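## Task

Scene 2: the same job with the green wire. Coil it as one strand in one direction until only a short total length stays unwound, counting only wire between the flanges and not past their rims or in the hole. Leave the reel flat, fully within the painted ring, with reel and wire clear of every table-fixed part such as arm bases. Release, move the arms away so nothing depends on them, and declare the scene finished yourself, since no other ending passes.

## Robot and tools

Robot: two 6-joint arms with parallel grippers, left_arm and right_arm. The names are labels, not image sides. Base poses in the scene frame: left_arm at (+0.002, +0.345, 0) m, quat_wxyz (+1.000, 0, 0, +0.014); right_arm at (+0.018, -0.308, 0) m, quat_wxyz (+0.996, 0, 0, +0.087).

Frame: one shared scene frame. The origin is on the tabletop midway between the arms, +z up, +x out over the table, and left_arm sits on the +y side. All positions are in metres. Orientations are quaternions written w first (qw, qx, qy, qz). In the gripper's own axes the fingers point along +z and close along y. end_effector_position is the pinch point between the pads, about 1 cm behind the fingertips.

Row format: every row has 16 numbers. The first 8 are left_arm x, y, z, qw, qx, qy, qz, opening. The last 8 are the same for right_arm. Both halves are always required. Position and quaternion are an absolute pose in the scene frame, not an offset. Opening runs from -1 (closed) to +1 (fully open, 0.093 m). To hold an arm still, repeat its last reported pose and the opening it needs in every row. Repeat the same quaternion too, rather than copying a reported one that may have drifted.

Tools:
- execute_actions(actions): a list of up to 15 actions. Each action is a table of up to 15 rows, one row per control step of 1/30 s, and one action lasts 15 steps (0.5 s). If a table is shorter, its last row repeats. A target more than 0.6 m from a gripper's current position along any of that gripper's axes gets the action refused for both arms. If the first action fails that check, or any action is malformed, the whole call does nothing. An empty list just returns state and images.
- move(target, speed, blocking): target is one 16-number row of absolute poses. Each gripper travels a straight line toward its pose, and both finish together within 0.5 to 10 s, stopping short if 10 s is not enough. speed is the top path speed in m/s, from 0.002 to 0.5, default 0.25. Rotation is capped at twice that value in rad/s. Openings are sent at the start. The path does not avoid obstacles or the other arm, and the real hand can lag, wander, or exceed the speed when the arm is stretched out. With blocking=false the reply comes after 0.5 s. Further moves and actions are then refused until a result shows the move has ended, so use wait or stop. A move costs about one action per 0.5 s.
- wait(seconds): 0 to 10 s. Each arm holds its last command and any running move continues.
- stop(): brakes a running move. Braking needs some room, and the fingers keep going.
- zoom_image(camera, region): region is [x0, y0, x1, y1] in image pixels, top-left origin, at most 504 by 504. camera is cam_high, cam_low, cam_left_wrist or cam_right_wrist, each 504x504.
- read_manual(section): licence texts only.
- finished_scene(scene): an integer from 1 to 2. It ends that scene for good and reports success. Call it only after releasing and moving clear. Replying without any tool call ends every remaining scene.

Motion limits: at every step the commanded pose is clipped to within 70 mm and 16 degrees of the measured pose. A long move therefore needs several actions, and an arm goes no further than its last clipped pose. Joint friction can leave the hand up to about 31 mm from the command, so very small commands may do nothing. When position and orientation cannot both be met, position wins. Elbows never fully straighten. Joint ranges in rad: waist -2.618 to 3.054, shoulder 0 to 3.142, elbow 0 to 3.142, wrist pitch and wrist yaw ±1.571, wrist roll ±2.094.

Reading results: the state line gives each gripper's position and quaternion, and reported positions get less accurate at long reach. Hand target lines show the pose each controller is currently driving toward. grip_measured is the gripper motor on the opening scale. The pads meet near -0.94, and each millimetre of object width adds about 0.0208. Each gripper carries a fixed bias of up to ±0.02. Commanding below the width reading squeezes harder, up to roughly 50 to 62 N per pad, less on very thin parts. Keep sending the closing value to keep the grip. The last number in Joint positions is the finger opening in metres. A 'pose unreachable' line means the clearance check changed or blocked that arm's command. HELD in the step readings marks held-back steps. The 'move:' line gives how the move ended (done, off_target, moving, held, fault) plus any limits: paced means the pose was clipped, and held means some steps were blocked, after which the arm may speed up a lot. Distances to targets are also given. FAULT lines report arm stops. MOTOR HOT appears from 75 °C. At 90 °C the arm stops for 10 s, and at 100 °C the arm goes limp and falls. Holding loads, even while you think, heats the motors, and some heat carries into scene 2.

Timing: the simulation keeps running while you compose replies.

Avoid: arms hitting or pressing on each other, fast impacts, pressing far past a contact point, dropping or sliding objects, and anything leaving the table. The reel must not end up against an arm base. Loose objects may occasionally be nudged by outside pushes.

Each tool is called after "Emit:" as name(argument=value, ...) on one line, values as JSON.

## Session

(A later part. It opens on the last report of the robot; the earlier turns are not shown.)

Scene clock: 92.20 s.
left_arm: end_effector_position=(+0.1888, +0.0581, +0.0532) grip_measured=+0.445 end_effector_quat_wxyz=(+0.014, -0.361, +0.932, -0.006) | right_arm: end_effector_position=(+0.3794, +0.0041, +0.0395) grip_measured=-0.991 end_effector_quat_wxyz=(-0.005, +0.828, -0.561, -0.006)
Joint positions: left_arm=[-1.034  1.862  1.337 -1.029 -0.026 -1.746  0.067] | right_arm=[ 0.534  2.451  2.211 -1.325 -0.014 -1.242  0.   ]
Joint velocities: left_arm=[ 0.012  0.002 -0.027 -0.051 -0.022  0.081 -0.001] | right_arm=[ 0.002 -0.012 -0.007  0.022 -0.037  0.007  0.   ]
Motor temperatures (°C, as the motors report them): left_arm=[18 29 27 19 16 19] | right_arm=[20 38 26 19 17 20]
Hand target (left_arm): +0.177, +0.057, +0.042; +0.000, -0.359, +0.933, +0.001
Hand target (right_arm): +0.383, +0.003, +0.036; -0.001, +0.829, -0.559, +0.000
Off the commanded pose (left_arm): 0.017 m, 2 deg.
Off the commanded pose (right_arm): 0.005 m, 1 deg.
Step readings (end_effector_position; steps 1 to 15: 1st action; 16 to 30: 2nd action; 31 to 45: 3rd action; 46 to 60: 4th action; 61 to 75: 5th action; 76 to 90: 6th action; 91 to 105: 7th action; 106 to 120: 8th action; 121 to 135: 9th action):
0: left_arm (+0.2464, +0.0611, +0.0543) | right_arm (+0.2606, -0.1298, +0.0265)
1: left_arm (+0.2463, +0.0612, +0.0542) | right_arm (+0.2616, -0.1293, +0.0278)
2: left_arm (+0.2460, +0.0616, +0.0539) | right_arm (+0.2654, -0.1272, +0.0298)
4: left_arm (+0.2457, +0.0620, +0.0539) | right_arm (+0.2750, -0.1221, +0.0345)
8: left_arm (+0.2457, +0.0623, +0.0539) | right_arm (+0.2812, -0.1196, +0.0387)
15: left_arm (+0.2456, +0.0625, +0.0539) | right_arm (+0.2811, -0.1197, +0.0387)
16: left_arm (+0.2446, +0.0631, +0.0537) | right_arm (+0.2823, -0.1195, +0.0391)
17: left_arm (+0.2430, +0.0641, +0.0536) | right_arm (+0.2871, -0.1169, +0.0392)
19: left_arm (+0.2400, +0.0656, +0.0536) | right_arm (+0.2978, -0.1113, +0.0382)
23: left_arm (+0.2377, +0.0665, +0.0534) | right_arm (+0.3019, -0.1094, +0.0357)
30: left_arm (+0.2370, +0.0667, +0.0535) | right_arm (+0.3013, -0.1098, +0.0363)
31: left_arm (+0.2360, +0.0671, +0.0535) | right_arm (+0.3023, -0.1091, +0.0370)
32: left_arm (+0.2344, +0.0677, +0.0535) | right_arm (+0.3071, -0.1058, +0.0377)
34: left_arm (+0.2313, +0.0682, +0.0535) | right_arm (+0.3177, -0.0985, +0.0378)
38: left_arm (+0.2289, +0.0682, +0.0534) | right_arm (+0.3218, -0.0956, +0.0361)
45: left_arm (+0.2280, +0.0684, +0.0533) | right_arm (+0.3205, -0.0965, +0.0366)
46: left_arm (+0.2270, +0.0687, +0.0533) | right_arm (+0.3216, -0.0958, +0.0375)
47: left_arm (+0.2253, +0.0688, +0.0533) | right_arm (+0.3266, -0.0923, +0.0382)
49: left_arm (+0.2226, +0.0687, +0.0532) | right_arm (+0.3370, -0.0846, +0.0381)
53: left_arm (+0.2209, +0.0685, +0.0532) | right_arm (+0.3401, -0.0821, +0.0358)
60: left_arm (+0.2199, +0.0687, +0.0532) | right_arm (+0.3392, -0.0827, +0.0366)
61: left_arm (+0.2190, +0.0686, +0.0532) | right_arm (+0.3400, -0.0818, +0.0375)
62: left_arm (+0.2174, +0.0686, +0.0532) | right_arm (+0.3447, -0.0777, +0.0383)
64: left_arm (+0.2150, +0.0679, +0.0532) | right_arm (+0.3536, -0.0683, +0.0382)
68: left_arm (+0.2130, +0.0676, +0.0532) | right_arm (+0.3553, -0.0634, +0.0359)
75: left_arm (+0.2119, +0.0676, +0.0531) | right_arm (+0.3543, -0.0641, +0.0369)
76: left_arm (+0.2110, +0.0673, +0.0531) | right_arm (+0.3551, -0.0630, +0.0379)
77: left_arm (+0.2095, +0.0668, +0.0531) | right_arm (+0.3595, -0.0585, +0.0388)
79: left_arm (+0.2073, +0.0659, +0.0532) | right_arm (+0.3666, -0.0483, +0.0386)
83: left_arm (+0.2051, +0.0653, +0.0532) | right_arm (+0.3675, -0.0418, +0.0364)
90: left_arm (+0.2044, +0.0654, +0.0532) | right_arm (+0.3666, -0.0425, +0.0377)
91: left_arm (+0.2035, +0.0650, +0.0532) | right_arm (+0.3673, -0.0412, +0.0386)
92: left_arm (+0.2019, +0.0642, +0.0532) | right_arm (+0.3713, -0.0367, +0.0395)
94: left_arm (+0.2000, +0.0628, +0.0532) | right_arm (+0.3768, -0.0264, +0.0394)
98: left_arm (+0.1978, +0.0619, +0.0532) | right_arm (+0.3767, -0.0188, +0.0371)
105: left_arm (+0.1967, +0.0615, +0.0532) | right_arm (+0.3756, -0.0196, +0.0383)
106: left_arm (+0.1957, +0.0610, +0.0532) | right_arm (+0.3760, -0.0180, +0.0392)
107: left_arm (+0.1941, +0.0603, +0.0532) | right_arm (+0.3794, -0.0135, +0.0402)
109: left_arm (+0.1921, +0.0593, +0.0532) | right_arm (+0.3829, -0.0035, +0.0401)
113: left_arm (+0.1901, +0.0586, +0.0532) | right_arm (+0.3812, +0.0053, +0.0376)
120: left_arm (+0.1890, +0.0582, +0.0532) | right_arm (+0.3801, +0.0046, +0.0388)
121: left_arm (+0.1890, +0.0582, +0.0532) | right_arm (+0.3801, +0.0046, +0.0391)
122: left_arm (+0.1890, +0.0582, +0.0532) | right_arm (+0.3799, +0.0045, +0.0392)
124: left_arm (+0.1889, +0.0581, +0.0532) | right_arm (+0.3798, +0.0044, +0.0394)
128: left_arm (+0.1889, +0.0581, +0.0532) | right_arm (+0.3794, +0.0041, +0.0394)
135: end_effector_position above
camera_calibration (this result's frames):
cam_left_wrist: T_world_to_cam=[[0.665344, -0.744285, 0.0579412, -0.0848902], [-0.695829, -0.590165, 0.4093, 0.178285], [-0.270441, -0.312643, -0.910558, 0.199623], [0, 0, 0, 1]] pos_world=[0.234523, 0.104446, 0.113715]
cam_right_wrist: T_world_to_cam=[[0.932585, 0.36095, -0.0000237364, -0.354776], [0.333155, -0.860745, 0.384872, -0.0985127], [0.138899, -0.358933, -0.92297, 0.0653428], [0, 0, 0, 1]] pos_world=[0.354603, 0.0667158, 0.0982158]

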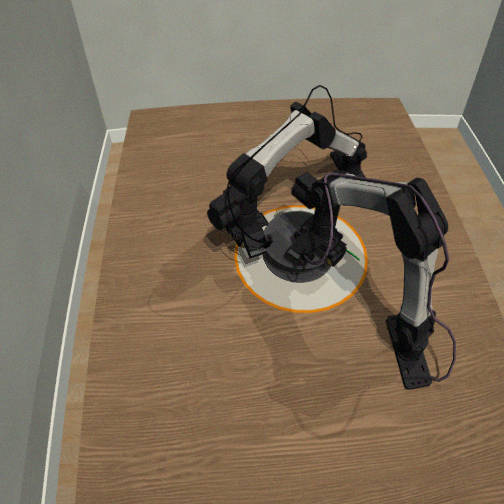

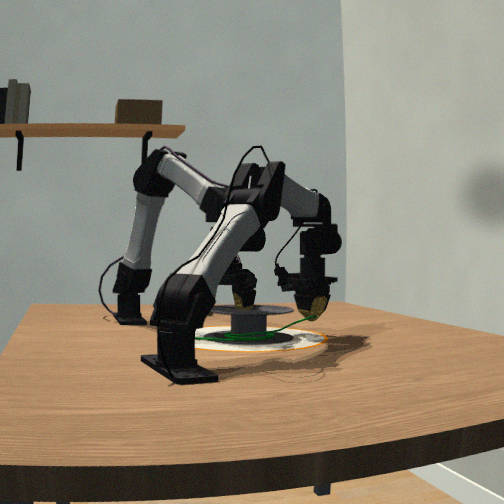

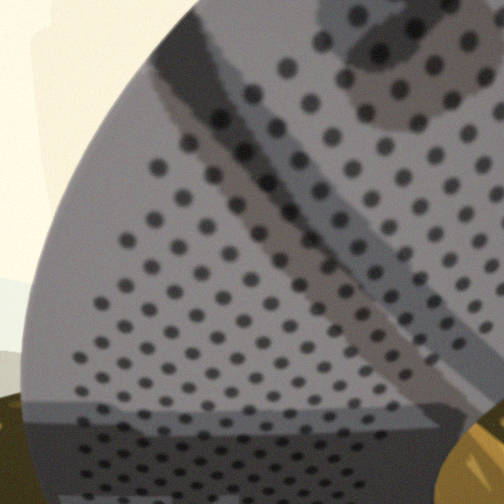

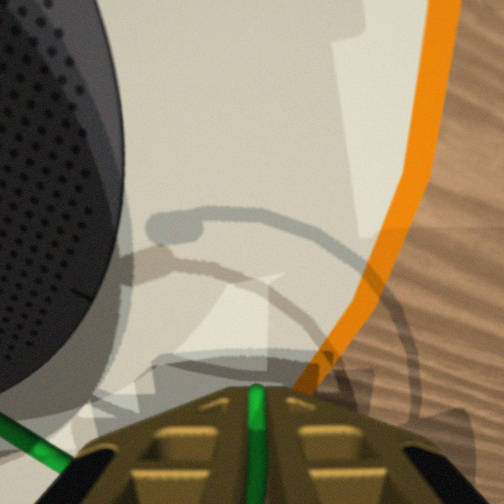

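Emit:
execute_actions(actions=[[[0.189,0.058,0.045,0,-0.3584,0.9336,0,0.8,0.3832,0.0029,0.036,0,-0.829,0.5592,0,-1]],[[0.189,0.058,0.09,0,-0.3584,0.9336,0,0.8,0.3832,0.0029,0.04,0,-0.829,0.5592,0,-1]],[[0.185,0.07,0.13,0,-0.3584,0.9336,0,0.8,0.3832,0.0029,0.045,0,-0.829,0.5592,0,-1]],[[0.16,0.11,0.15,0,-0.3,0.954,0,0.8,0.378,0.02,0.048,0,-0.866,0.5,0,-1]],[[0.15,0.16,0.16,0,-0.2,0.98,0,0.8,0.369,0.036,0.05,0,-0.8988,0.4384,0,-1]],[[0.15,0.2,0.16,0,-0.1,0.995,0,0.8,0.36,0.051,0.05,0,-0.9239,0.3827,0,-1]],[[0.15,0.22,0.16,0,0,1,0,0.8,0.36,0.051,0.05,0,-0.9239,0.3827,0,-1]]])

Scene clock: 100.53 s.
left_arm: end_effector_position=(+0.1558, +0.2146, +0.1593) grip_measured=+0.798 end_effector_quat_wxyz=(+0.005, -0.005, +1.000, +0.001) | right_arm: end_effector_position=(+0.3587, +0.0507, +0.0546) grip_measured=-0.991 end_effector_quat_wxyz=(-0.006, +0.922, -0.386, -0.003)
Joint positions: left_arm=[-0.737  1.301  1.195 -1.458 -0.008 -0.72   0.084] | right_arm=[ 0.635  2.581  2.513 -1.494 -0.009 -1.54   0.   ]
Joint velocities: left_arm=[-0.007 -0.017 -0.022 -0.007 -0.037  0.037 -0.001] | right_arm=[-0.007 -0.012  0.002  0.037  0.037  0.022  0.   ]
Motor temperatures (°C, as the motors report them): left_arm=[18 29 27 19 16 19] | right_arm=[20 40 26 19 17 20]
Hand target (left_arm): +0.150, +0.220, +0.160; +0.000, -0.000, +1.000, -0.000
Hand target (right_arm): +0.360, +0.051, +0.050; -0.001, +0.924, -0.383, +0.000
Off the commanded pose (left_arm): 0.008 m, 1 deg.
Off the commanded pose (right_arm): 0.005 m, 1 deg.
Step readings (end_effector_position; steps 1 to 15: 1st action; 16 to 30: 2nd action; 31 to 45: 3rd action; 46 to 60: 4th action; 61 to 75: 5th action; 76 to 90: 6th action; 91 to 105: 7th action):
0: left_arm (+0.1888, +0.0581, +0.0532) | right_arm (+0.3794, +0.0041, +0.0395)
1: left_arm (+0.1892, +0.0583, +0.0532) | right_arm (+0.3794, +0.0041, +0.0395)
2: left_arm (+0.1899, +0.0582, +0.0530) | right_arm (+0.3794, +0.0040, +0.0395)
4: left_arm (+0.1900, +0.0586, +0.0514) | right_arm (+0.3793, +0.0040, +0.0395)
8: left_arm (+0.1893, +0.0582, +0.0510) | right_arm (+0.3792, +0.0039, +0.0395)
15: left_arm (+0.1889, +0.0580, +0.0510) | right_arm (+0.3792, +0.0039, +0.0395)
16: left_arm (+0.1886, +0.0584, +0.0545) | right_arm (+0.3792, +0.0039, +0.0400)
17: left_arm (+0.1888, +0.0582, +0.0597) | right_arm (+0.3793, +0.0039, +0.0405)
19: left_arm (+0.1916, +0.0535, +0.0724) | right_arm (+0.3798, +0.0044, +0.0420)
23: left_arm (+0.1931, +0.0512, +0.0817) | right_arm (+0.3805, +0.0049, +0.0432)
30: left_arm (+0.1893, +0.0571, +0.0816) | right_arm (+0.3802, +0.0047, +0.0432)
31: left_arm (+0.1886, +0.0584, +0.0845) | right_arm (+0.3801, +0.0047, +0.0438)
32: left_arm (+0.1877, +0.0604, +0.0894) | right_arm (+0.3802, +0.0047, +0.0447)
34: left_arm (+0.1884, +0.0615, +0.1036) | right_arm (+0.3808, +0.0052, +0.0466)
38: left_arm (+0.1892, +0.0622, +0.1223) | right_arm (+0.3808, +0.0052, +0.0479)
45: left_arm (+0.1859, +0.0672, +0.1231) | right_arm (+0.3800, +0.0046, +0.0479)
46: left_arm (+0.1842, +0.0697, +0.1236) | right_arm (+0.3801, +0.0054, +0.0486)
47: left_arm (+0.1791, +0.0776, +0.1246) | right_arm (+0.3809, +0.0079, +0.0495)
49: left_arm (+0.1687, +0.0941, +0.1332) | right_arm (+0.3811, +0.0142, +0.0510)
53: left_arm (+0.1642, +0.1034, +0.1496) | right_arm (+0.3781, +0.0212, +0.0524)
60: left_arm (+0.1639, +0.1045, +0.1500) | right_arm (+0.3767, +0.0204, +0.0519)
61: left_arm (+0.1637, +0.1076, +0.1493) | right_arm (+0.3763, +0.0213, +0.0522)
62: left_arm (+0.1614, +0.1177, +0.1475) | right_arm (+0.3760, +0.0232, +0.0526)
64: left_arm (+0.1566, +0.1401, +0.1495) | right_arm (+0.3737, +0.0291, +0.0534)
68: left_arm (+0.1549, +0.1539, +0.1594) | right_arm (+0.3687, +0.0373, +0.0547)
75: left_arm (+0.1547, +0.1543, +0.1598) | right_arm (+0.3676, +0.0370, +0.0542)
76: left_arm (+0.1552, +0.1572, +0.1585) | right_arm (+0.3673, +0.0376, +0.0543)
77: left_arm (+0.1553, +0.1657, +0.1563) | right_arm (+0.3670, +0.0393, +0.0544)
79: left_arm (+0.1541, +0.1839, +0.1550) | right_arm (+0.3648, +0.0443, +0.0545)
83: left_arm (+0.1545, +0.1942, +0.1592) | right_arm (+0.3600, +0.0513, +0.0543)
90: left_arm (+0.1549, +0.1946, +0.1592) | right_arm (+0.3591, +0.0511, +0.0541)
91: left_arm (+0.1551, +0.1964, +0.1587) | right_arm (+0.3590, +0.0511, +0.0542)
92: left_arm (+0.1552, +0.2008, +0.1577) | right_arm (+0.3590, +0.0511, +0.0544)
94: left_arm (+0.1547, +0.2094, +0.1575) | right_arm (+0.3589, +0.0509, +0.0545)
98: left_arm (+0.1554, +0.2141, +0.1593) | right_arm (+0.3588, +0.0508, +0.0546)
105: end_effector_position above
camera_calibration (this result's frames):
cam_left_wrist: T_world_to_cam=[[0.000623533, -0.999365, 0.0356387, 0.209237], [-0.906641, 0.0144711, 0.421656, 0.105352], [-0.421903, -0.0325744, -0.906055, 0.299088], [0, 0, 0, 1]] pos_world=[0.221572, 0.217322, 0.219111]
cam_right_wrist: T_world_to_cam=[[0.719623, 0.694324, 0.00751248, -0.293126], [0.637287, -0.664725, 0.38988, -0.176605], [0.275697, -0.275779, -0.920835, 0.0455735], [0, 0, 0, 1]] pos_world=[0.310924, 0.0986993, 0.113022]

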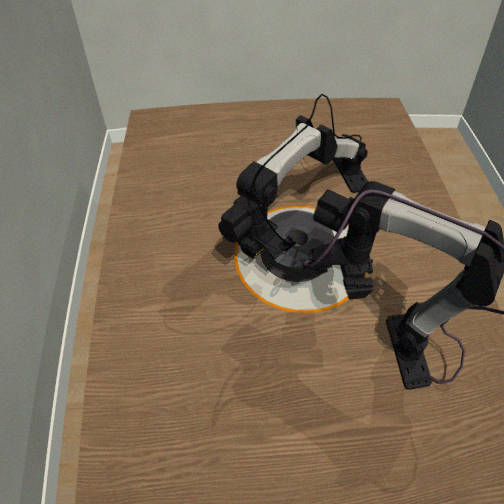

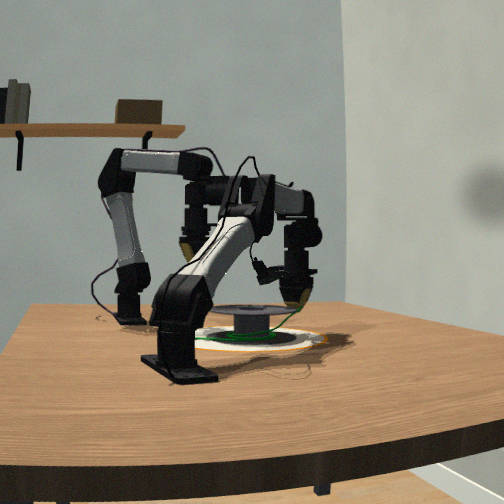

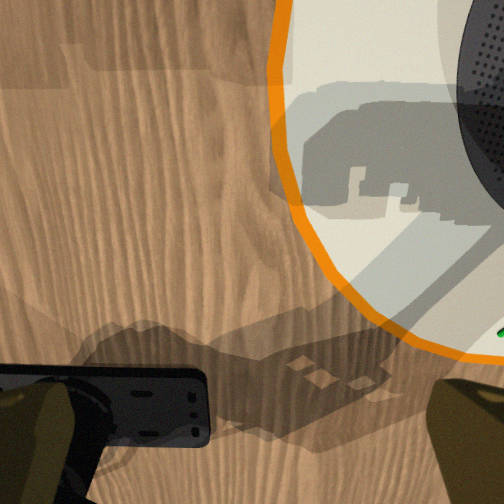

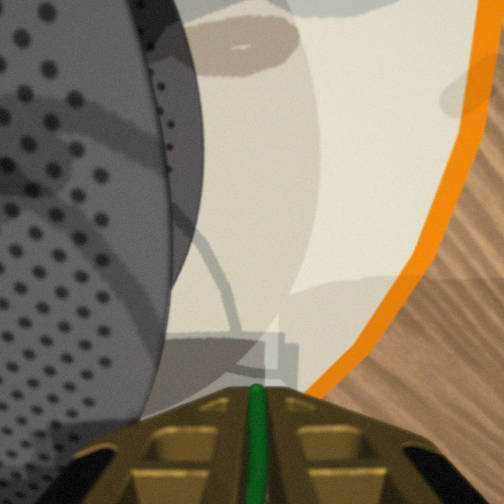

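Emit:
zoom_image(camera="cam_low", region=[170,285,340,365])

Emit:
zoom_image(camera="cam_high", region=[220,190,400,330])

Region (170, 285, 340, 365) of cam_low's 504x504 image, scaled by 2.965, with more detail than that image has; it fills the top 237 rows of this view, and the rest is white.

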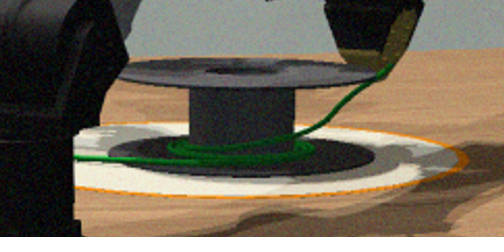

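Region (220, 190, 400, 330) of cam_high's 504x504 image, scaled by 2.800, with more detail than that image has.

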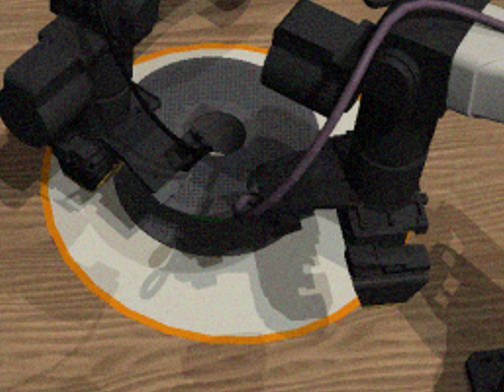

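Emit:
move(target=[0.15,0.22,0.16,0,0,1,0,0.8, 0.357,0.058,0.030,0,-0.9397,0.342,0,-1], speed=0.05)

Scene clock: 105.63 s.
left_arm: end_effector_position=(+0.1558, +0.2146, +0.1593) grip_measured=+0.798 end_effector_quat_wxyz=(+0.005, +0.002, +1.000, +0.001) | right_arm: end_effector_position=(+0.3594, +0.0534, +0.0507) grip_measured=-0.991 end_effector_quat_wxyz=(-0.009, +0.936, -0.352, -0.001)
Joint positions: left_arm=[-0.737  1.301  1.195 -1.458 -0.008 -0.706  0.084] | right_arm=[ 0.638  2.581  2.497 -1.47  -0.009 -1.611  0.   ]
Joint velocities: left_arm=[-0.012 -0.012  0.012 -0.007 -0.066  0.007  0.   ] | right_arm=[-0.002  0.002 -0.012 -0.007 -0.051 -0.051  0.   ]
Motor temperatures (°C, as the motors report them): left_arm=[18 29 27 19 16 19] | right_arm=[20 42 27 19 17 20]
Hand target (left_arm): +0.150, +0.220, +0.160; +0.000, +0.000, +1.000, +0.000
Hand target (right_arm): +0.356, +0.057, +0.030; +0.001, +0.940, -0.342, -0.000
Off the commanded pose (left_arm): 0.008 m, 1 deg.
Off the commanded pose (right_arm): 0.021 m, 2 deg.
move: off_target (right_arm)
camera_calibration (this result's frames):
cam_left_wrist: T_world_to_cam=[[-0.0130989, -0.999284, 0.0355002, 0.211379], [-0.906346, 0.0268611, 0.421681, 0.102644], [-0.422333, -0.0266519, -0.906049, 0.297883], [0, 0, 0, 1]] pos_world=[0.221606, 0.21641, 0.21911]
cam_right_wrist: T_world_to_cam=[[0.66625, 0.745561, 0.0157854, -0.279516], [0.68228, -0.617971, 0.390648, -0.192444], [0.301007, -0.249499, -0.920405, 0.0319419], [0, 0, 0, 1]] pos_world=[0.307914, 0.097441, 0.10899]

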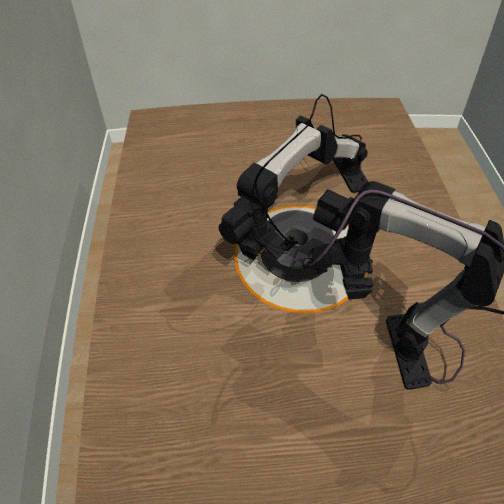

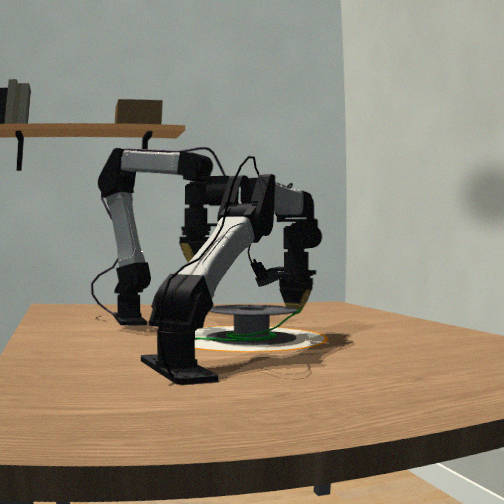

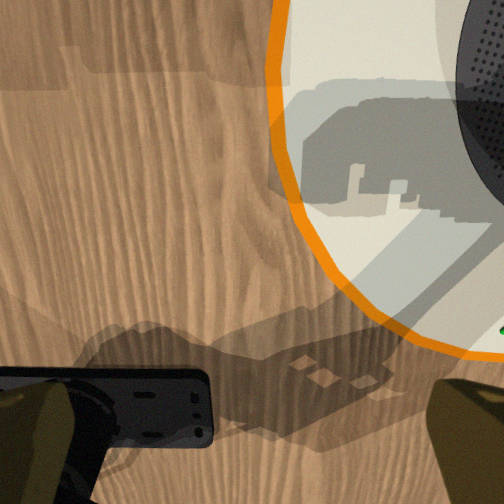

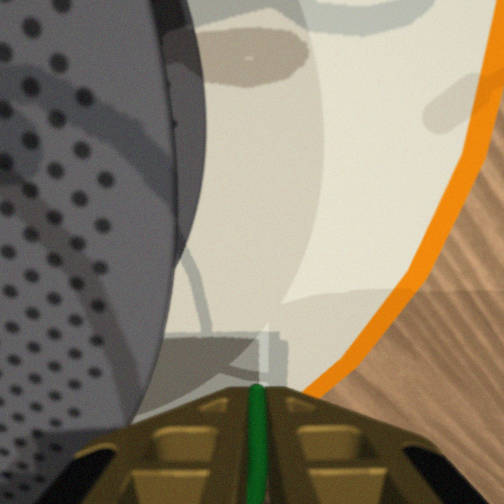

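Emit:
move(target=[0.15,0.22,0.16,0,0,1,0,0.8, 0.374,0.058,0.025,0,-0.9397,0.342,0,-1], speed=0.05)

Emit:
zoom_image(camera="cam_low", region=[200,270,340,365])

Scene clock: 107.43 s.
left_arm: end_effector_position=(+0.1558, +0.2146, +0.1593) grip_measured=+0.798 end_effector_quat_wxyz=(+0.005, +0.002, +1.000, +0.001) | right_arm: end_effector_position=(+0.3684, +0.0602, +0.0360) grip_measured=-0.991 end_effector_quat_wxyz=(-0.008, +0.939, -0.343, -0.001)
Joint positions: left_arm=[-0.737  1.301  1.195 -1.458 -0.008 -0.706  0.084] | right_arm=[ 0.634  2.689  2.646 -1.514 -0.009 -1.633  0.   ]
Joint velocities: left_arm=[ 0.007 -0.007  0.007  0.007 -0.007 -0.051  0.   ] | right_arm=[-0.002  0.007  0.037 -0.037 -0.051  0.037  0.   ]
Motor temperatures (°C, as the motors report them): left_arm=[18 29 27 19 16 19] | right_arm=[20 42 27 19 17 20]
Hand target (left_arm): +0.150, +0.220, +0.160; +0.000, -0.000, +1.000, +0.000
Hand target (right_arm): +0.373, +0.057, +0.025; -0.001, +0.940, -0.342, +0.000
Off the commanded pose (left_arm): 0.008 m, 1 deg.
Off the commanded pose (right_arm): 0.013 m, 1 deg.
move: off_target (right_arm)
camera_calibration (this result's frames):
cam_left_wrist: T_world_to_cam=[[-0.0130989, -0.999284, 0.0355002, 0.211379], [-0.906346, 0.0268611, 0.421681, 0.102644], [-0.422333, -0.0266519, -0.906049, 0.297883], [0, 0, 0, 1]] pos_world=[0.221606, 0.21641, 0.21911]
cam_right_wrist: T_world_to_cam=[[0.652229, 0.757919, 0.0125215, -0.285815], [0.694366, -0.604002, 0.391199, -0.193921], [0.30406, -0.246457, -0.920221, 0.0160978], [0, 0, 0, 1]] pos_world=[0.316174, 0.103463, 0.094254]

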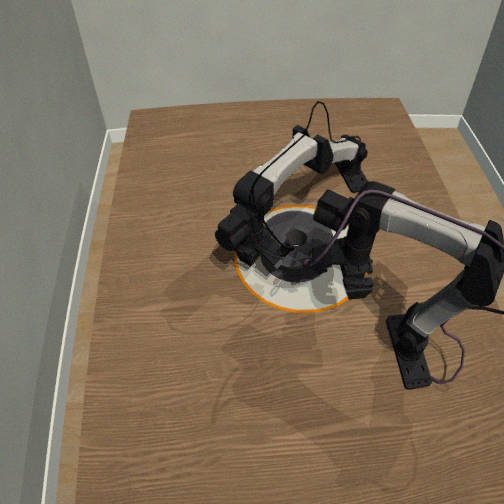

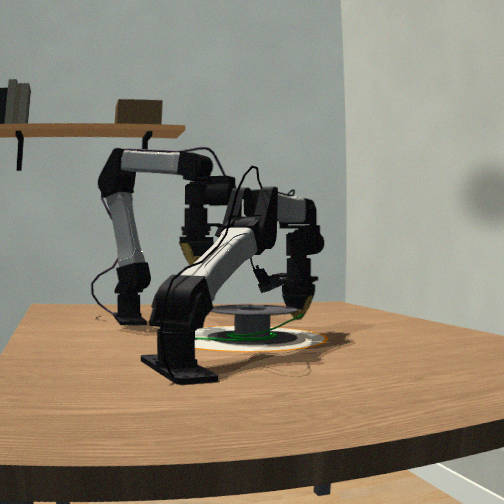

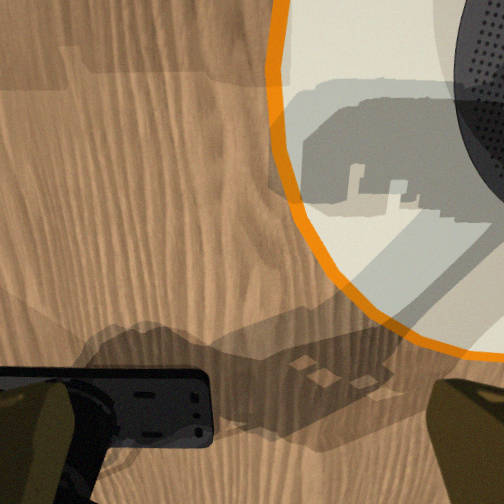

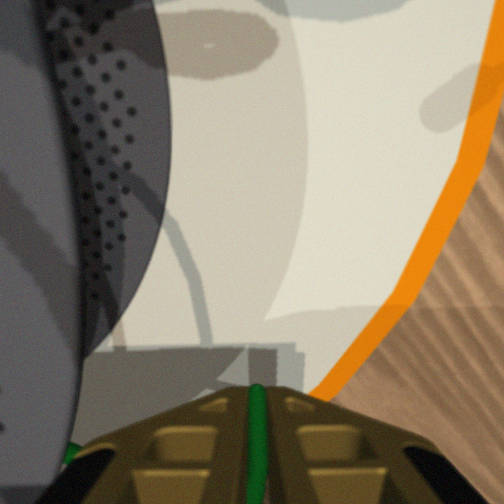

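Region (200, 270, 340, 365) of cam_low's 504x504 image, scaled by 3.600, with more detail than that image has; it fills the top 342 rows of this view, and the rest is white.

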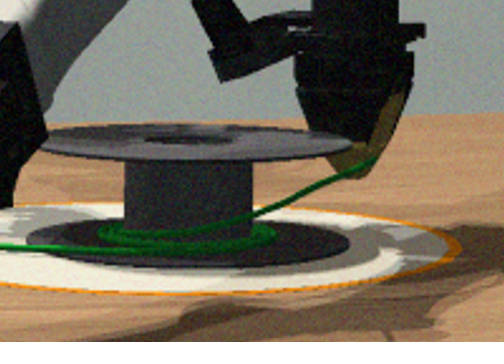

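Emit:
execute_actions(actions=[[[0.15,0.22,0.16,0,0,1,0,0.8,0.372,0.058,0.028,0,-0.9397,0.342,0,-0.3]],[[0.15,0.22,0.16,0,0,1,0,0.8,0.375,0.056,0.07,0,-0.9397,0.342,0,-0.3]],[[0.15,0.22,0.16,0,0,1,0,0.8,0.37,0.04,0.11,0,-0.92,0.39,0,-0.3]],[[0.15,0.22,0.16,0,0,1,0,0.8,0.36,0.02,0.14,0,-0.88,0.475,0,-0.3]],[[0.15,0.22,0.16,0,0,1,0,0.8,0.36,0.02,0.14,0,-0.88,0.475,0,-0.3]]])

Scene clock: 111.77 s.
left_arm: end_effector_position=(+0.1558, +0.2146, +0.1593) grip_measured=+0.798 end_effector_quat_wxyz=(+0.005, +0.002, +1.000, +0.001) | right_arm: end_effector_position=(+0.3600, +0.0271, +0.1444) grip_measured=-0.303 end_effector_quat_wxyz=(-0.060, +0.882, -0.468, +0.015)
Joint positions: left_arm=[-0.737  1.301  1.195 -1.458 -0.008 -0.706  0.084] | right_arm=[ 0.599  2.394  2.527 -1.58  -0.008 -1.392  0.031]
Joint velocities: left_arm=[-0.007 -0.002  0.007 -0.022  0.051 -0.007 -0.   ] | right_arm=[ 0.002 -0.012 -0.007 -0.007  0.007 -0.037 -0.001]
Motor temperatures (°C, as the motors report them): left_arm=[18 28 27 19 16 19] | right_arm=[20 43 27 19 17 20]
Hand target (left_arm): +0.150, +0.220, +0.160; +0.000, -0.000, +1.000, +0.000
Hand target (right_arm): +0.360, +0.020, +0.140; -0.047, +0.879, -0.475, +0.014
Off the commanded pose (left_arm): 0.008 m, 1 deg.
Off the commanded pose (right_arm): 0.008 m, 7 deg.
joint sent to its limit (right arm) — the command would take joint 4 (wrist pitch) past its lower limit, so that joint was sent only as far as its limit.
Step readings (end_effector_position; steps 1 to 15: 1st action; 16 to 30: 2nd action; 31 to 45: 3rd action; 46 to 60: 4th action; 61 to 75: 5th action):
0: left_arm (+0.1558, +0.2146, +0.1593) | right_arm (+0.3685, +0.0603, +0.0362)
1: left_arm (+0.1558, +0.2146, +0.1593) | right_arm (+0.3687, +0.0606, +0.0362)
2: left_arm (+0.1558, +0.2146, +0.1593) | right_arm (+0.3701, +0.0619, +0.0371)
4: left_arm (+0.1558, +0.2146, +0.1593) | right_arm (+0.3704, +0.0623, +0.0376)
8: left_arm (+0.1558, +0.2146, +0.1593) | right_arm (+0.3702, +0.0620, +0.0353)
15: left_arm (+0.1558, +0.2146, +0.1593) | right_arm (+0.3700, +0.0618, +0.0340)
16: left_arm (+0.1558, +0.2146, +0.1593) | right_arm (+0.3702, +0.0620, +0.0372)
17: left_arm (+0.1558, +0.2146, +0.1593) | right_arm (+0.3703, +0.0621, +0.0408)
19: left_arm (+0.1558, +0.2146, +0.1593) | right_arm (+0.3717, +0.0636, +0.0514)
23: left_arm (+0.1558, +0.2146, +0.1593) | right_arm (+0.3729, +0.0648, +0.0655)
30: left_arm (+0.1558, +0.2146, +0.1593) | right_arm (+0.3712, +0.0631, +0.0661)
31: left_arm (+0.1558, +0.2146, +0.1593) | right_arm (+0.3706, +0.0616, +0.0683)
32: left_arm (+0.1558, +0.2146, +0.1593) | right_arm (+0.3689, +0.0584, +0.0717)
34: left_arm (+0.1558, +0.2146, +0.1593) | right_arm (+0.3687, +0.0535, +0.0860)
38: left_arm (+0.1558, +0.2146, +0.1593) | right_arm (+0.3728, +0.0492, +0.1168)
45: left_arm (+0.1558, +0.2146, +0.1593) | right_arm (+0.3719, +0.0475, +0.1205)
46: left_arm (+0.1558, +0.2146, +0.1593) | right_arm (+0.3704, +0.0457, +0.1206)
47: left_arm (+0.1558, +0.2146, +0.1593) | right_arm (+0.3665, +0.0412, +0.1209)
49: left_arm (+0.1558, +0.2146, +0.1593) | right_arm (+0.3616, +0.0340, +0.1269)
53: left_arm (+0.1558, +0.2146, +0.1593) | right_arm (+0.3611, +0.0289, +0.1436)
60: left_arm (+0.1558, +0.2146, +0.1593) | right_arm (+0.3604, +0.0274, +0.1453)
61: left_arm (+0.1558, +0.2146, +0.1593) | right_arm (+0.3603, +0.0273, +0.1450)
62: left_arm (+0.1558, +0.2146, +0.1593) | right_arm (+0.3602, +0.0272, +0.1448)
64: left_arm (+0.1558, +0.2146, +0.1593) | right_arm (+0.3600, +0.0271, +0.1444)
68: left_arm (+0.1558, +0.2146, +0.1593) | right_arm (+0.3600, +0.0271, +0.1444)
75: end_effector_position above
camera_calibration (this result's frames):
cam_left_wrist: T_world_to_cam=[[-0.0130989, -0.999284, 0.0355002, 0.211379], [-0.906346, 0.0268611, 0.421681, 0.102644], [-0.422333, -0.0266519, -0.906049, 0.297883], [0, 0, 0, 1]] pos_world=[0.221606, 0.21641, 0.21911]
cam_right_wrist: T_world_to_cam=[[0.829066, 0.54633, 0.119046, -0.329944], [0.474605, -0.800142, 0.366774, -0.162592], [0.295633, -0.24758, -0.922662, 0.113702], [0, 0, 0, 1]] pos_world=[0.317098, 0.0783122, 0.203822]

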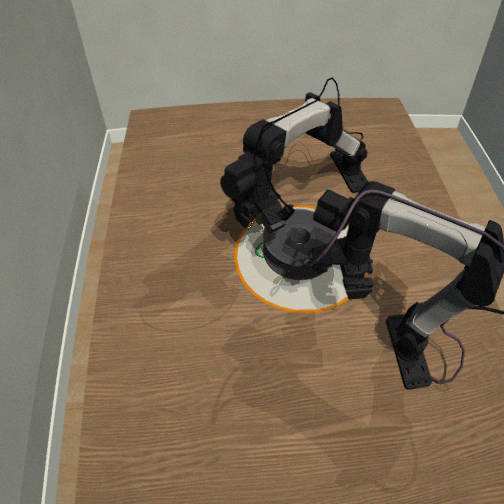

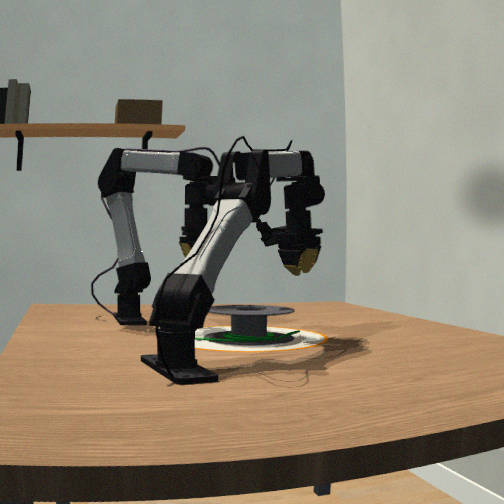

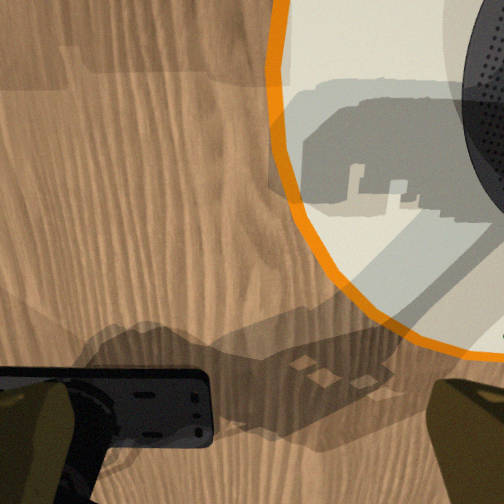

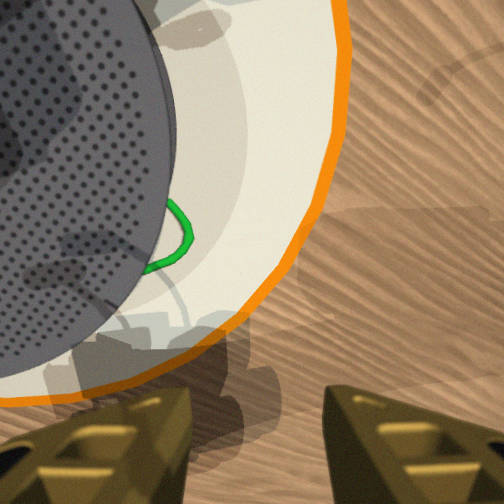

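Emit:
move(target=[0.14,0.27,0.17,0,0,1,0,0.8, 0.25,-0.2,0.16,0,-0.3,0.954,0,-0.3], speed=0.3)

Emit:
zoom_image(camera="cam_high", region=[220,190,400,330])

Scene clock: 115.60 s.
left_arm: end_effector_position=(+0.1484, +0.2653, +0.1698) grip_measured=+0.798 end_effector_quat_wxyz=(+0.006, +0.001, +1.000, +0.001) | right_arm: end_effector_position=(+0.2578, -0.1939, +0.1665) grip_measured=-0.303 end_effector_quat_wxyz=(+0.010, -0.308, +0.951, +0.004)
Joint positions: left_arm=[-0.533  1.174  1.154 -1.542 -0.008 -0.503  0.084] | right_arm=[ 0.267  1.532  1.417 -1.435 -0.006 -0.185  0.031]
Joint velocities: left_arm=[-0.012  0.002 -0.002  0.051 -0.007 -0.037  0.001] | right_arm=[ 0.002 -0.007 -0.017 -0.051 -0.051  0.007 -0.   ]
Motor temperatures (°C, as the motors report them): left_arm=[18 28 27 19 16 19] | right_arm=[20 44 26 19 17 20]
Hand target (left_arm): +0.141, +0.269, +0.169; +0.001, -0.000, +1.000, -0.001
Hand target (right_arm): +0.250, -0.199, +0.164; -0.001, -0.299, +0.954, +0.007
Off the commanded pose (left_arm): 0.010 m, 1 deg.
Off the commanded pose (right_arm): 0.012 m, 2 deg.
move: off_target (right_arm)
camera_calibration (this result's frames):
cam_left_wrist: T_world_to_cam=[[-0.0120161, -0.999317, 0.0349545, 0.261514], [-0.907257, 0.025593, 0.419797, 0.0909901], [-0.420405, -0.0266684, -0.906945, 0.305511], [0, 0, 0, 1]] pos_world=[0.214132, 0.267154, 0.229744]
cam_right_wrist: T_world_to_cam=[[0.577179, -0.816612, -0.00301393, -0.306109], [-0.755267, -0.535217, 0.378304, 0.0674977], [-0.310541, -0.216073, -0.925676, 0.272427], [0, 0, 0, 1]] pos_world=[0.312259, -0.154982, 0.225722]

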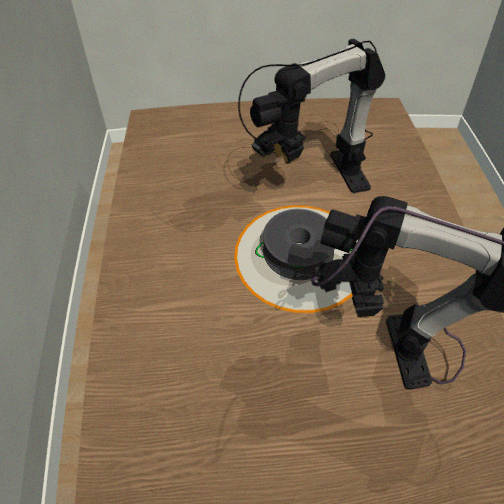

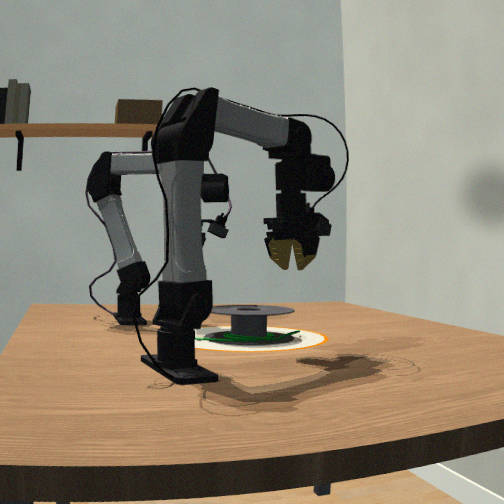

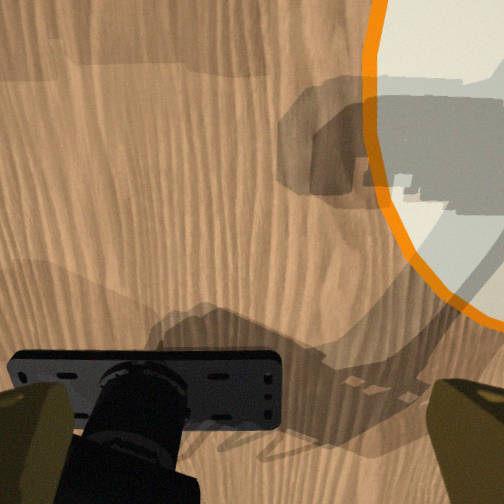

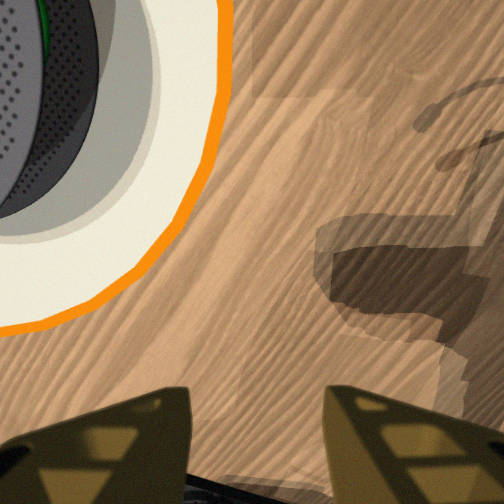

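Region (220, 190, 400, 330) of cam_high's 504x504 image, scaled by 2.800, with more detail than that image has.

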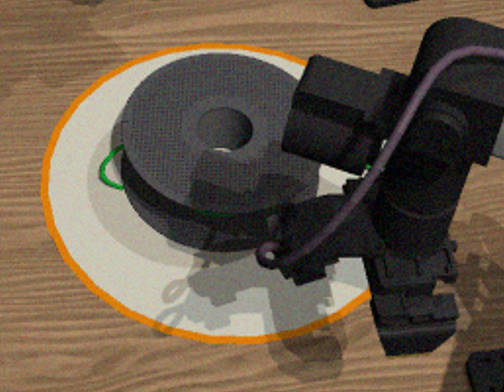

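Emit:
move(target=[0.13,0.30,0.19,0,0,1,0,0.8, 0.09,0.03,0.11,0,-0.9659,0.2588,0,-0.3], speed=0.3)

Scene clock: 123.63 s.
left_arm: end_effector_position=(+0.1392, +0.2972, +0.1901) grip_measured=+0.798 end_effector_quat_wxyz=(+0.082, +0.002, +0.996, -0.025) | right_arm: end_effector_position=(+0.0902, +0.0183, +0.1098) grip_measured=-0.303 end_effector_quat_wxyz=(+0.015, +0.964, -0.266, +0.008)
Joint positions: left_arm=[-0.37   0.972  1.128 -1.557 -0.008 -0.338  0.084] | right_arm=[ 1.188  1.839  1.535 -1.299  0.014 -1.241  0.031]
Joint velocities: left_arm=[-0.012  0.007  0.007  0.022  0.051 -0.007 -0.   ] | right_arm=[-0.002 -0.007 -0.002  0.022  0.007 -0.051 -0.   ]
Motor temperatures (°C, as the motors report them): left_arm=[18 27 27 19 16 19] | right_arm=[20 42 26 19 17 20]
Hand target (left_arm): +0.132, +0.299, +0.188; +0.077, +0.001, +0.997, -0.028
Hand target (right_arm): +0.091, +0.025, +0.109; +0.010, +0.966, -0.259, +0.014
Off the commanded pose (left_arm): 0.010 m, 10 deg.
Off the commanded pose (right_arm): 0.012 m, 2 deg.
joint sent to its limit (left arm) — the command would take joint 4 (wrist pitch) past its lower limit, so that joint was sent only as far as its limit.
move: off_target (left_arm, right_arm)
camera_calibration (this result's frames):
cam_left_wrist: T_world_to_cam=[[-0.0231774, -0.996177, 0.0842211, 0.283856], [-0.959914, 0.0457138, 0.276543, 0.101901], [-0.279336, -0.0744355, -0.957304, 0.325041], [0, 0, 0, 1]] pos_world=[0.195191, 0.302307, 0.259077]
cam_right_wrist: T_world_to_cam=[[0.521947, 0.852582, -0.026004, -0.0592166], [0.779585, -0.464443, 0.420165, -0.0683939], [0.346148, -0.239576, -0.907075, 0.152932], [0, 0, 0, 1]] pos_world=[0.0312896, 0.0553608, 0.165918]

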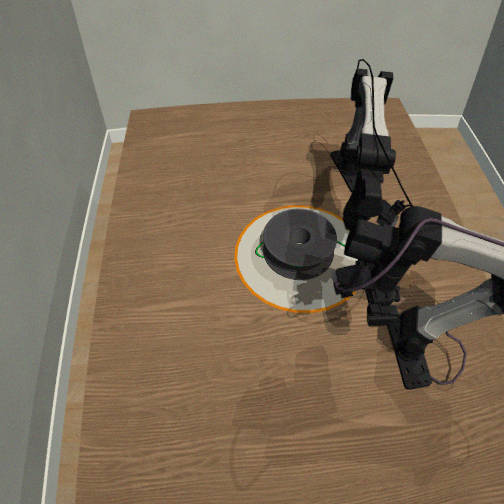

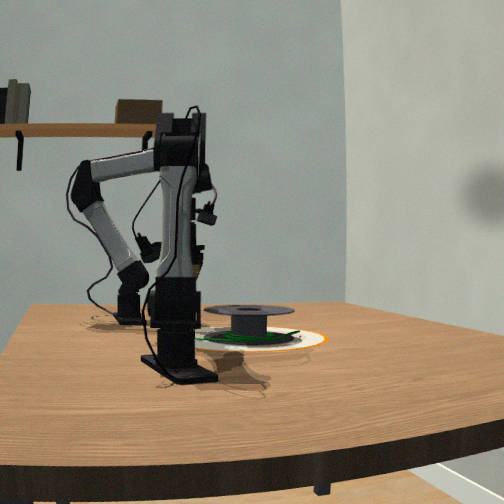

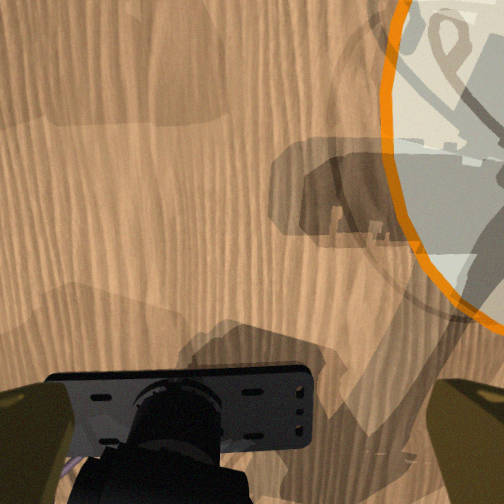

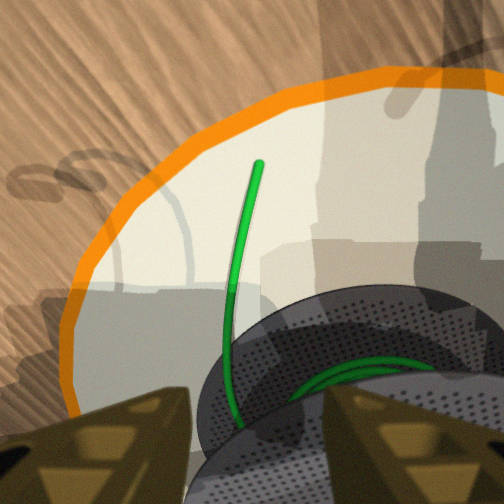

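Emit:
move(target=[0.13,0.30,0.19,0,0.08,0.996,-0.03,0.8, 0.069,0.032,0.05,0,-0.9537,0.3007,0,-0.3], speed=0.1)

Scene clock: 127.57 s.
left_arm: end_effector_position=(+0.1396, +0.2979, +0.1903) grip_measured=+0.798 end_effector_quat_wxyz=(+0.079, +0.078, +0.993, -0.037) | right_arm: end_effector_position=(+0.0747, +0.0331, +0.0606) grip_measured=-0.303 end_effector_quat_wxyz=(-0.012, +0.953, -0.302, +0.005)
Joint positions: left_arm=[-0.307  0.972  1.128 -1.557  0.041 -0.126  0.084] | right_arm=[ 1.24   1.864  1.37  -1.056  0.014 -1.114  0.031]
Joint velocities: left_arm=[-0.012 -0.017  0.007  0.007 -0.066  0.051 -0.001] | right_arm=[ 0.002  0.002  0.007 -0.007 -0.007  0.022 -0.   ]
Motor temperatures (°C, as the motors report them): left_arm=[18 27 27 19 16 19] | right_arm=[20 41 26 19 17 20]
Hand target (left_arm): +0.131, +0.299, +0.189; +0.078, +0.078, +0.993, -0.043
Hand target (right_arm): +0.069, +0.030, +0.050; +0.000, +0.954, -0.301, +0.001
Off the commanded pose (left_arm): 0.010 m, 9 deg.
Off the commanded pose (right_arm): 0.012 m, 1 deg.
joint sent to its limit (left arm) — the command would take joint 4 (wrist pitch) past its lower limit, so that joint was sent only as far as its limit.
move: off_target (left_arm, right_arm)
camera_calibration (this result's frames):
cam_left_wrist: T_world_to_cam=[[-0.175972, -0.979605, 0.0969967, 0.298514], [-0.941069, 0.196319, 0.275404, 0.0549222], [-0.28883, -0.0428171, -0.956423, 0.31707], [0, 0, 0, 1]] pos_world=[0.195795, 0.295219, 0.259172]
cam_right_wrist: T_world_to_cam=[[0.584213, 0.811238, 0.0242269, -0.0714282], [0.737556, -0.543134, 0.401269, -0.021864], [0.338683, -0.216558, -0.91564, 0.117455], [0, 0, 0, 1]] pos_world=[0.0180752, 0.0715061, 0.11805]

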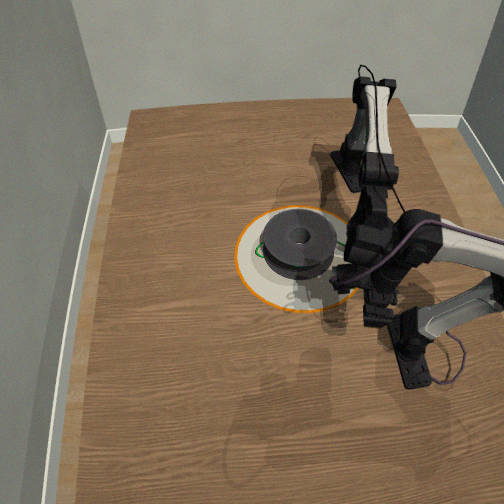

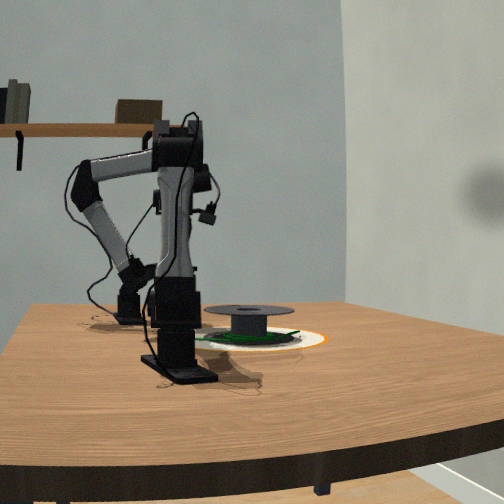

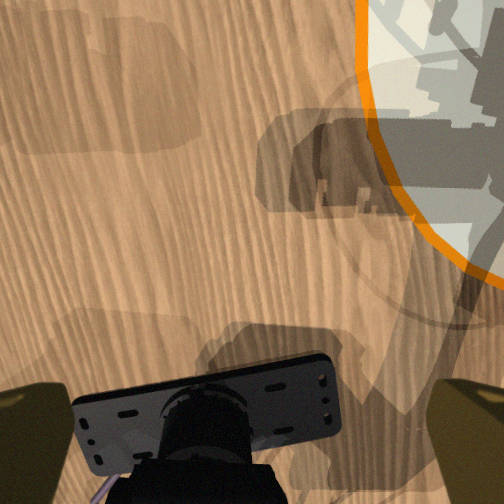

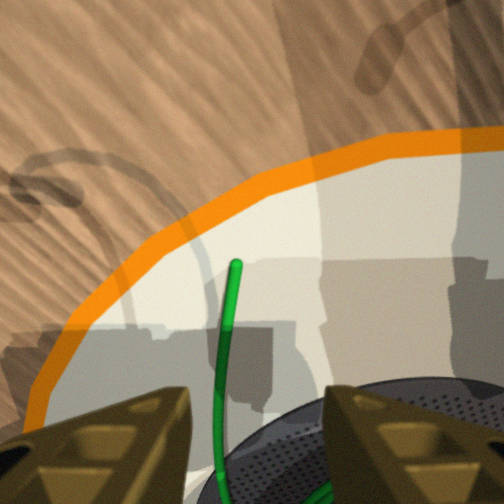

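Emit:
move(target=[0.14,0.29,0.17,0,0,1,0,0.8, 0.068,0.026,-0.008,0,-0.9537,0.3007,0,-0.3], speed=0.08)

Scene clock: 130.20 s.
left_arm: end_effector_position=(+0.1437, +0.2881, +0.1766) grip_measured=+0.798 end_effector_quat_wxyz=(+0.029, -0.001, +0.999, -0.017) | right_arm: end_effector_position=(+0.0738, +0.0274, +0.0057) grip_measured=-0.303 end_effector_quat_wxyz=(-0.009, +0.953, -0.302, +0.006)
Joint positions: left_arm=[-0.396  1.077  1.128 -1.557  0.011 -0.371  0.084] | right_arm=[ 1.24   1.921  1.215 -0.848  0.014 -1.113  0.031]
Joint velocities: left_arm=[ 0.002  0.007 -0.022 -0.022  0.007 -0.007 -0.   ] | right_arm=[-0.002 -0.007 -0.012 -0.022  0.007 -0.022 -0.002]
Motor temperatures (°C, as the motors report them): left_arm=[18 27 27 19 16 19] | right_arm=[20 41 26 19 17 20]
Hand target (left_arm): +0.140, +0.290, +0.170; +0.007, -0.001, +1.000, -0.002
Hand target (right_arm): +0.068, +0.024, -0.007; +0.000, +0.954, -0.301, +0.000
Off the commanded pose (left_arm): 0.008 m, 4 deg.
Off the commanded pose (right_arm): 0.015 m, 1 deg.
joint sent to its limit (left arm) — the command would take joint 4 (wrist pitch) past its lower limit, so that joint was sent only as far as its limit.
move: off_target (left_arm, right_arm)
camera_calibration (this result's frames):
cam_left_wrist: T_world_to_cam=[[-0.00974109, -0.997434, 0.0709218, 0.276789], [-0.925318, 0.0358779, 0.37749, 0.0903386], [-0.379066, -0.061948, -0.923294, 0.317401], [0, 0, 0, 1]] pos_world=[0.206604, 0.2925, 0.239322]
cam_right_wrist: T_world_to_cam=[[0.584852, 0.810903, 0.0196325, -0.0648925], [0.737614, -0.541751, 0.403028, -0.00231041], [0.337452, -0.22123, -0.914977, 0.0665489], [0, 0, 0, 1]] pos_world=[0.0171996, 0.0660925, 0.0630959]

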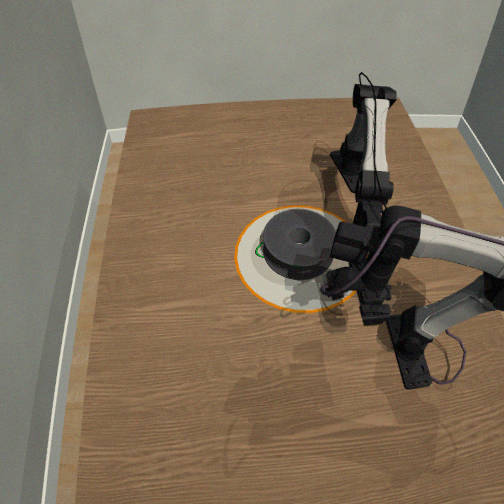

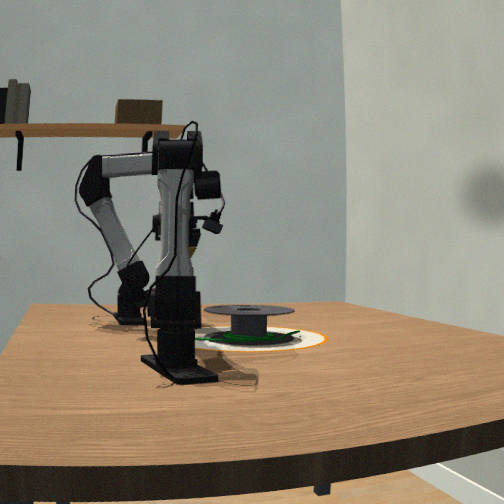

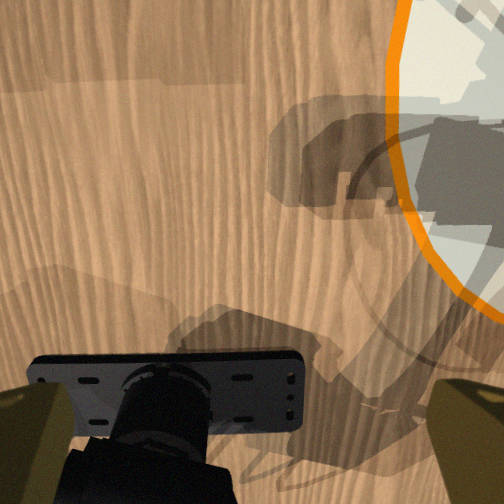

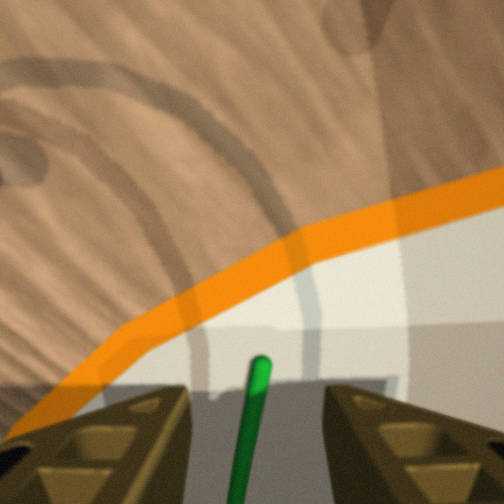

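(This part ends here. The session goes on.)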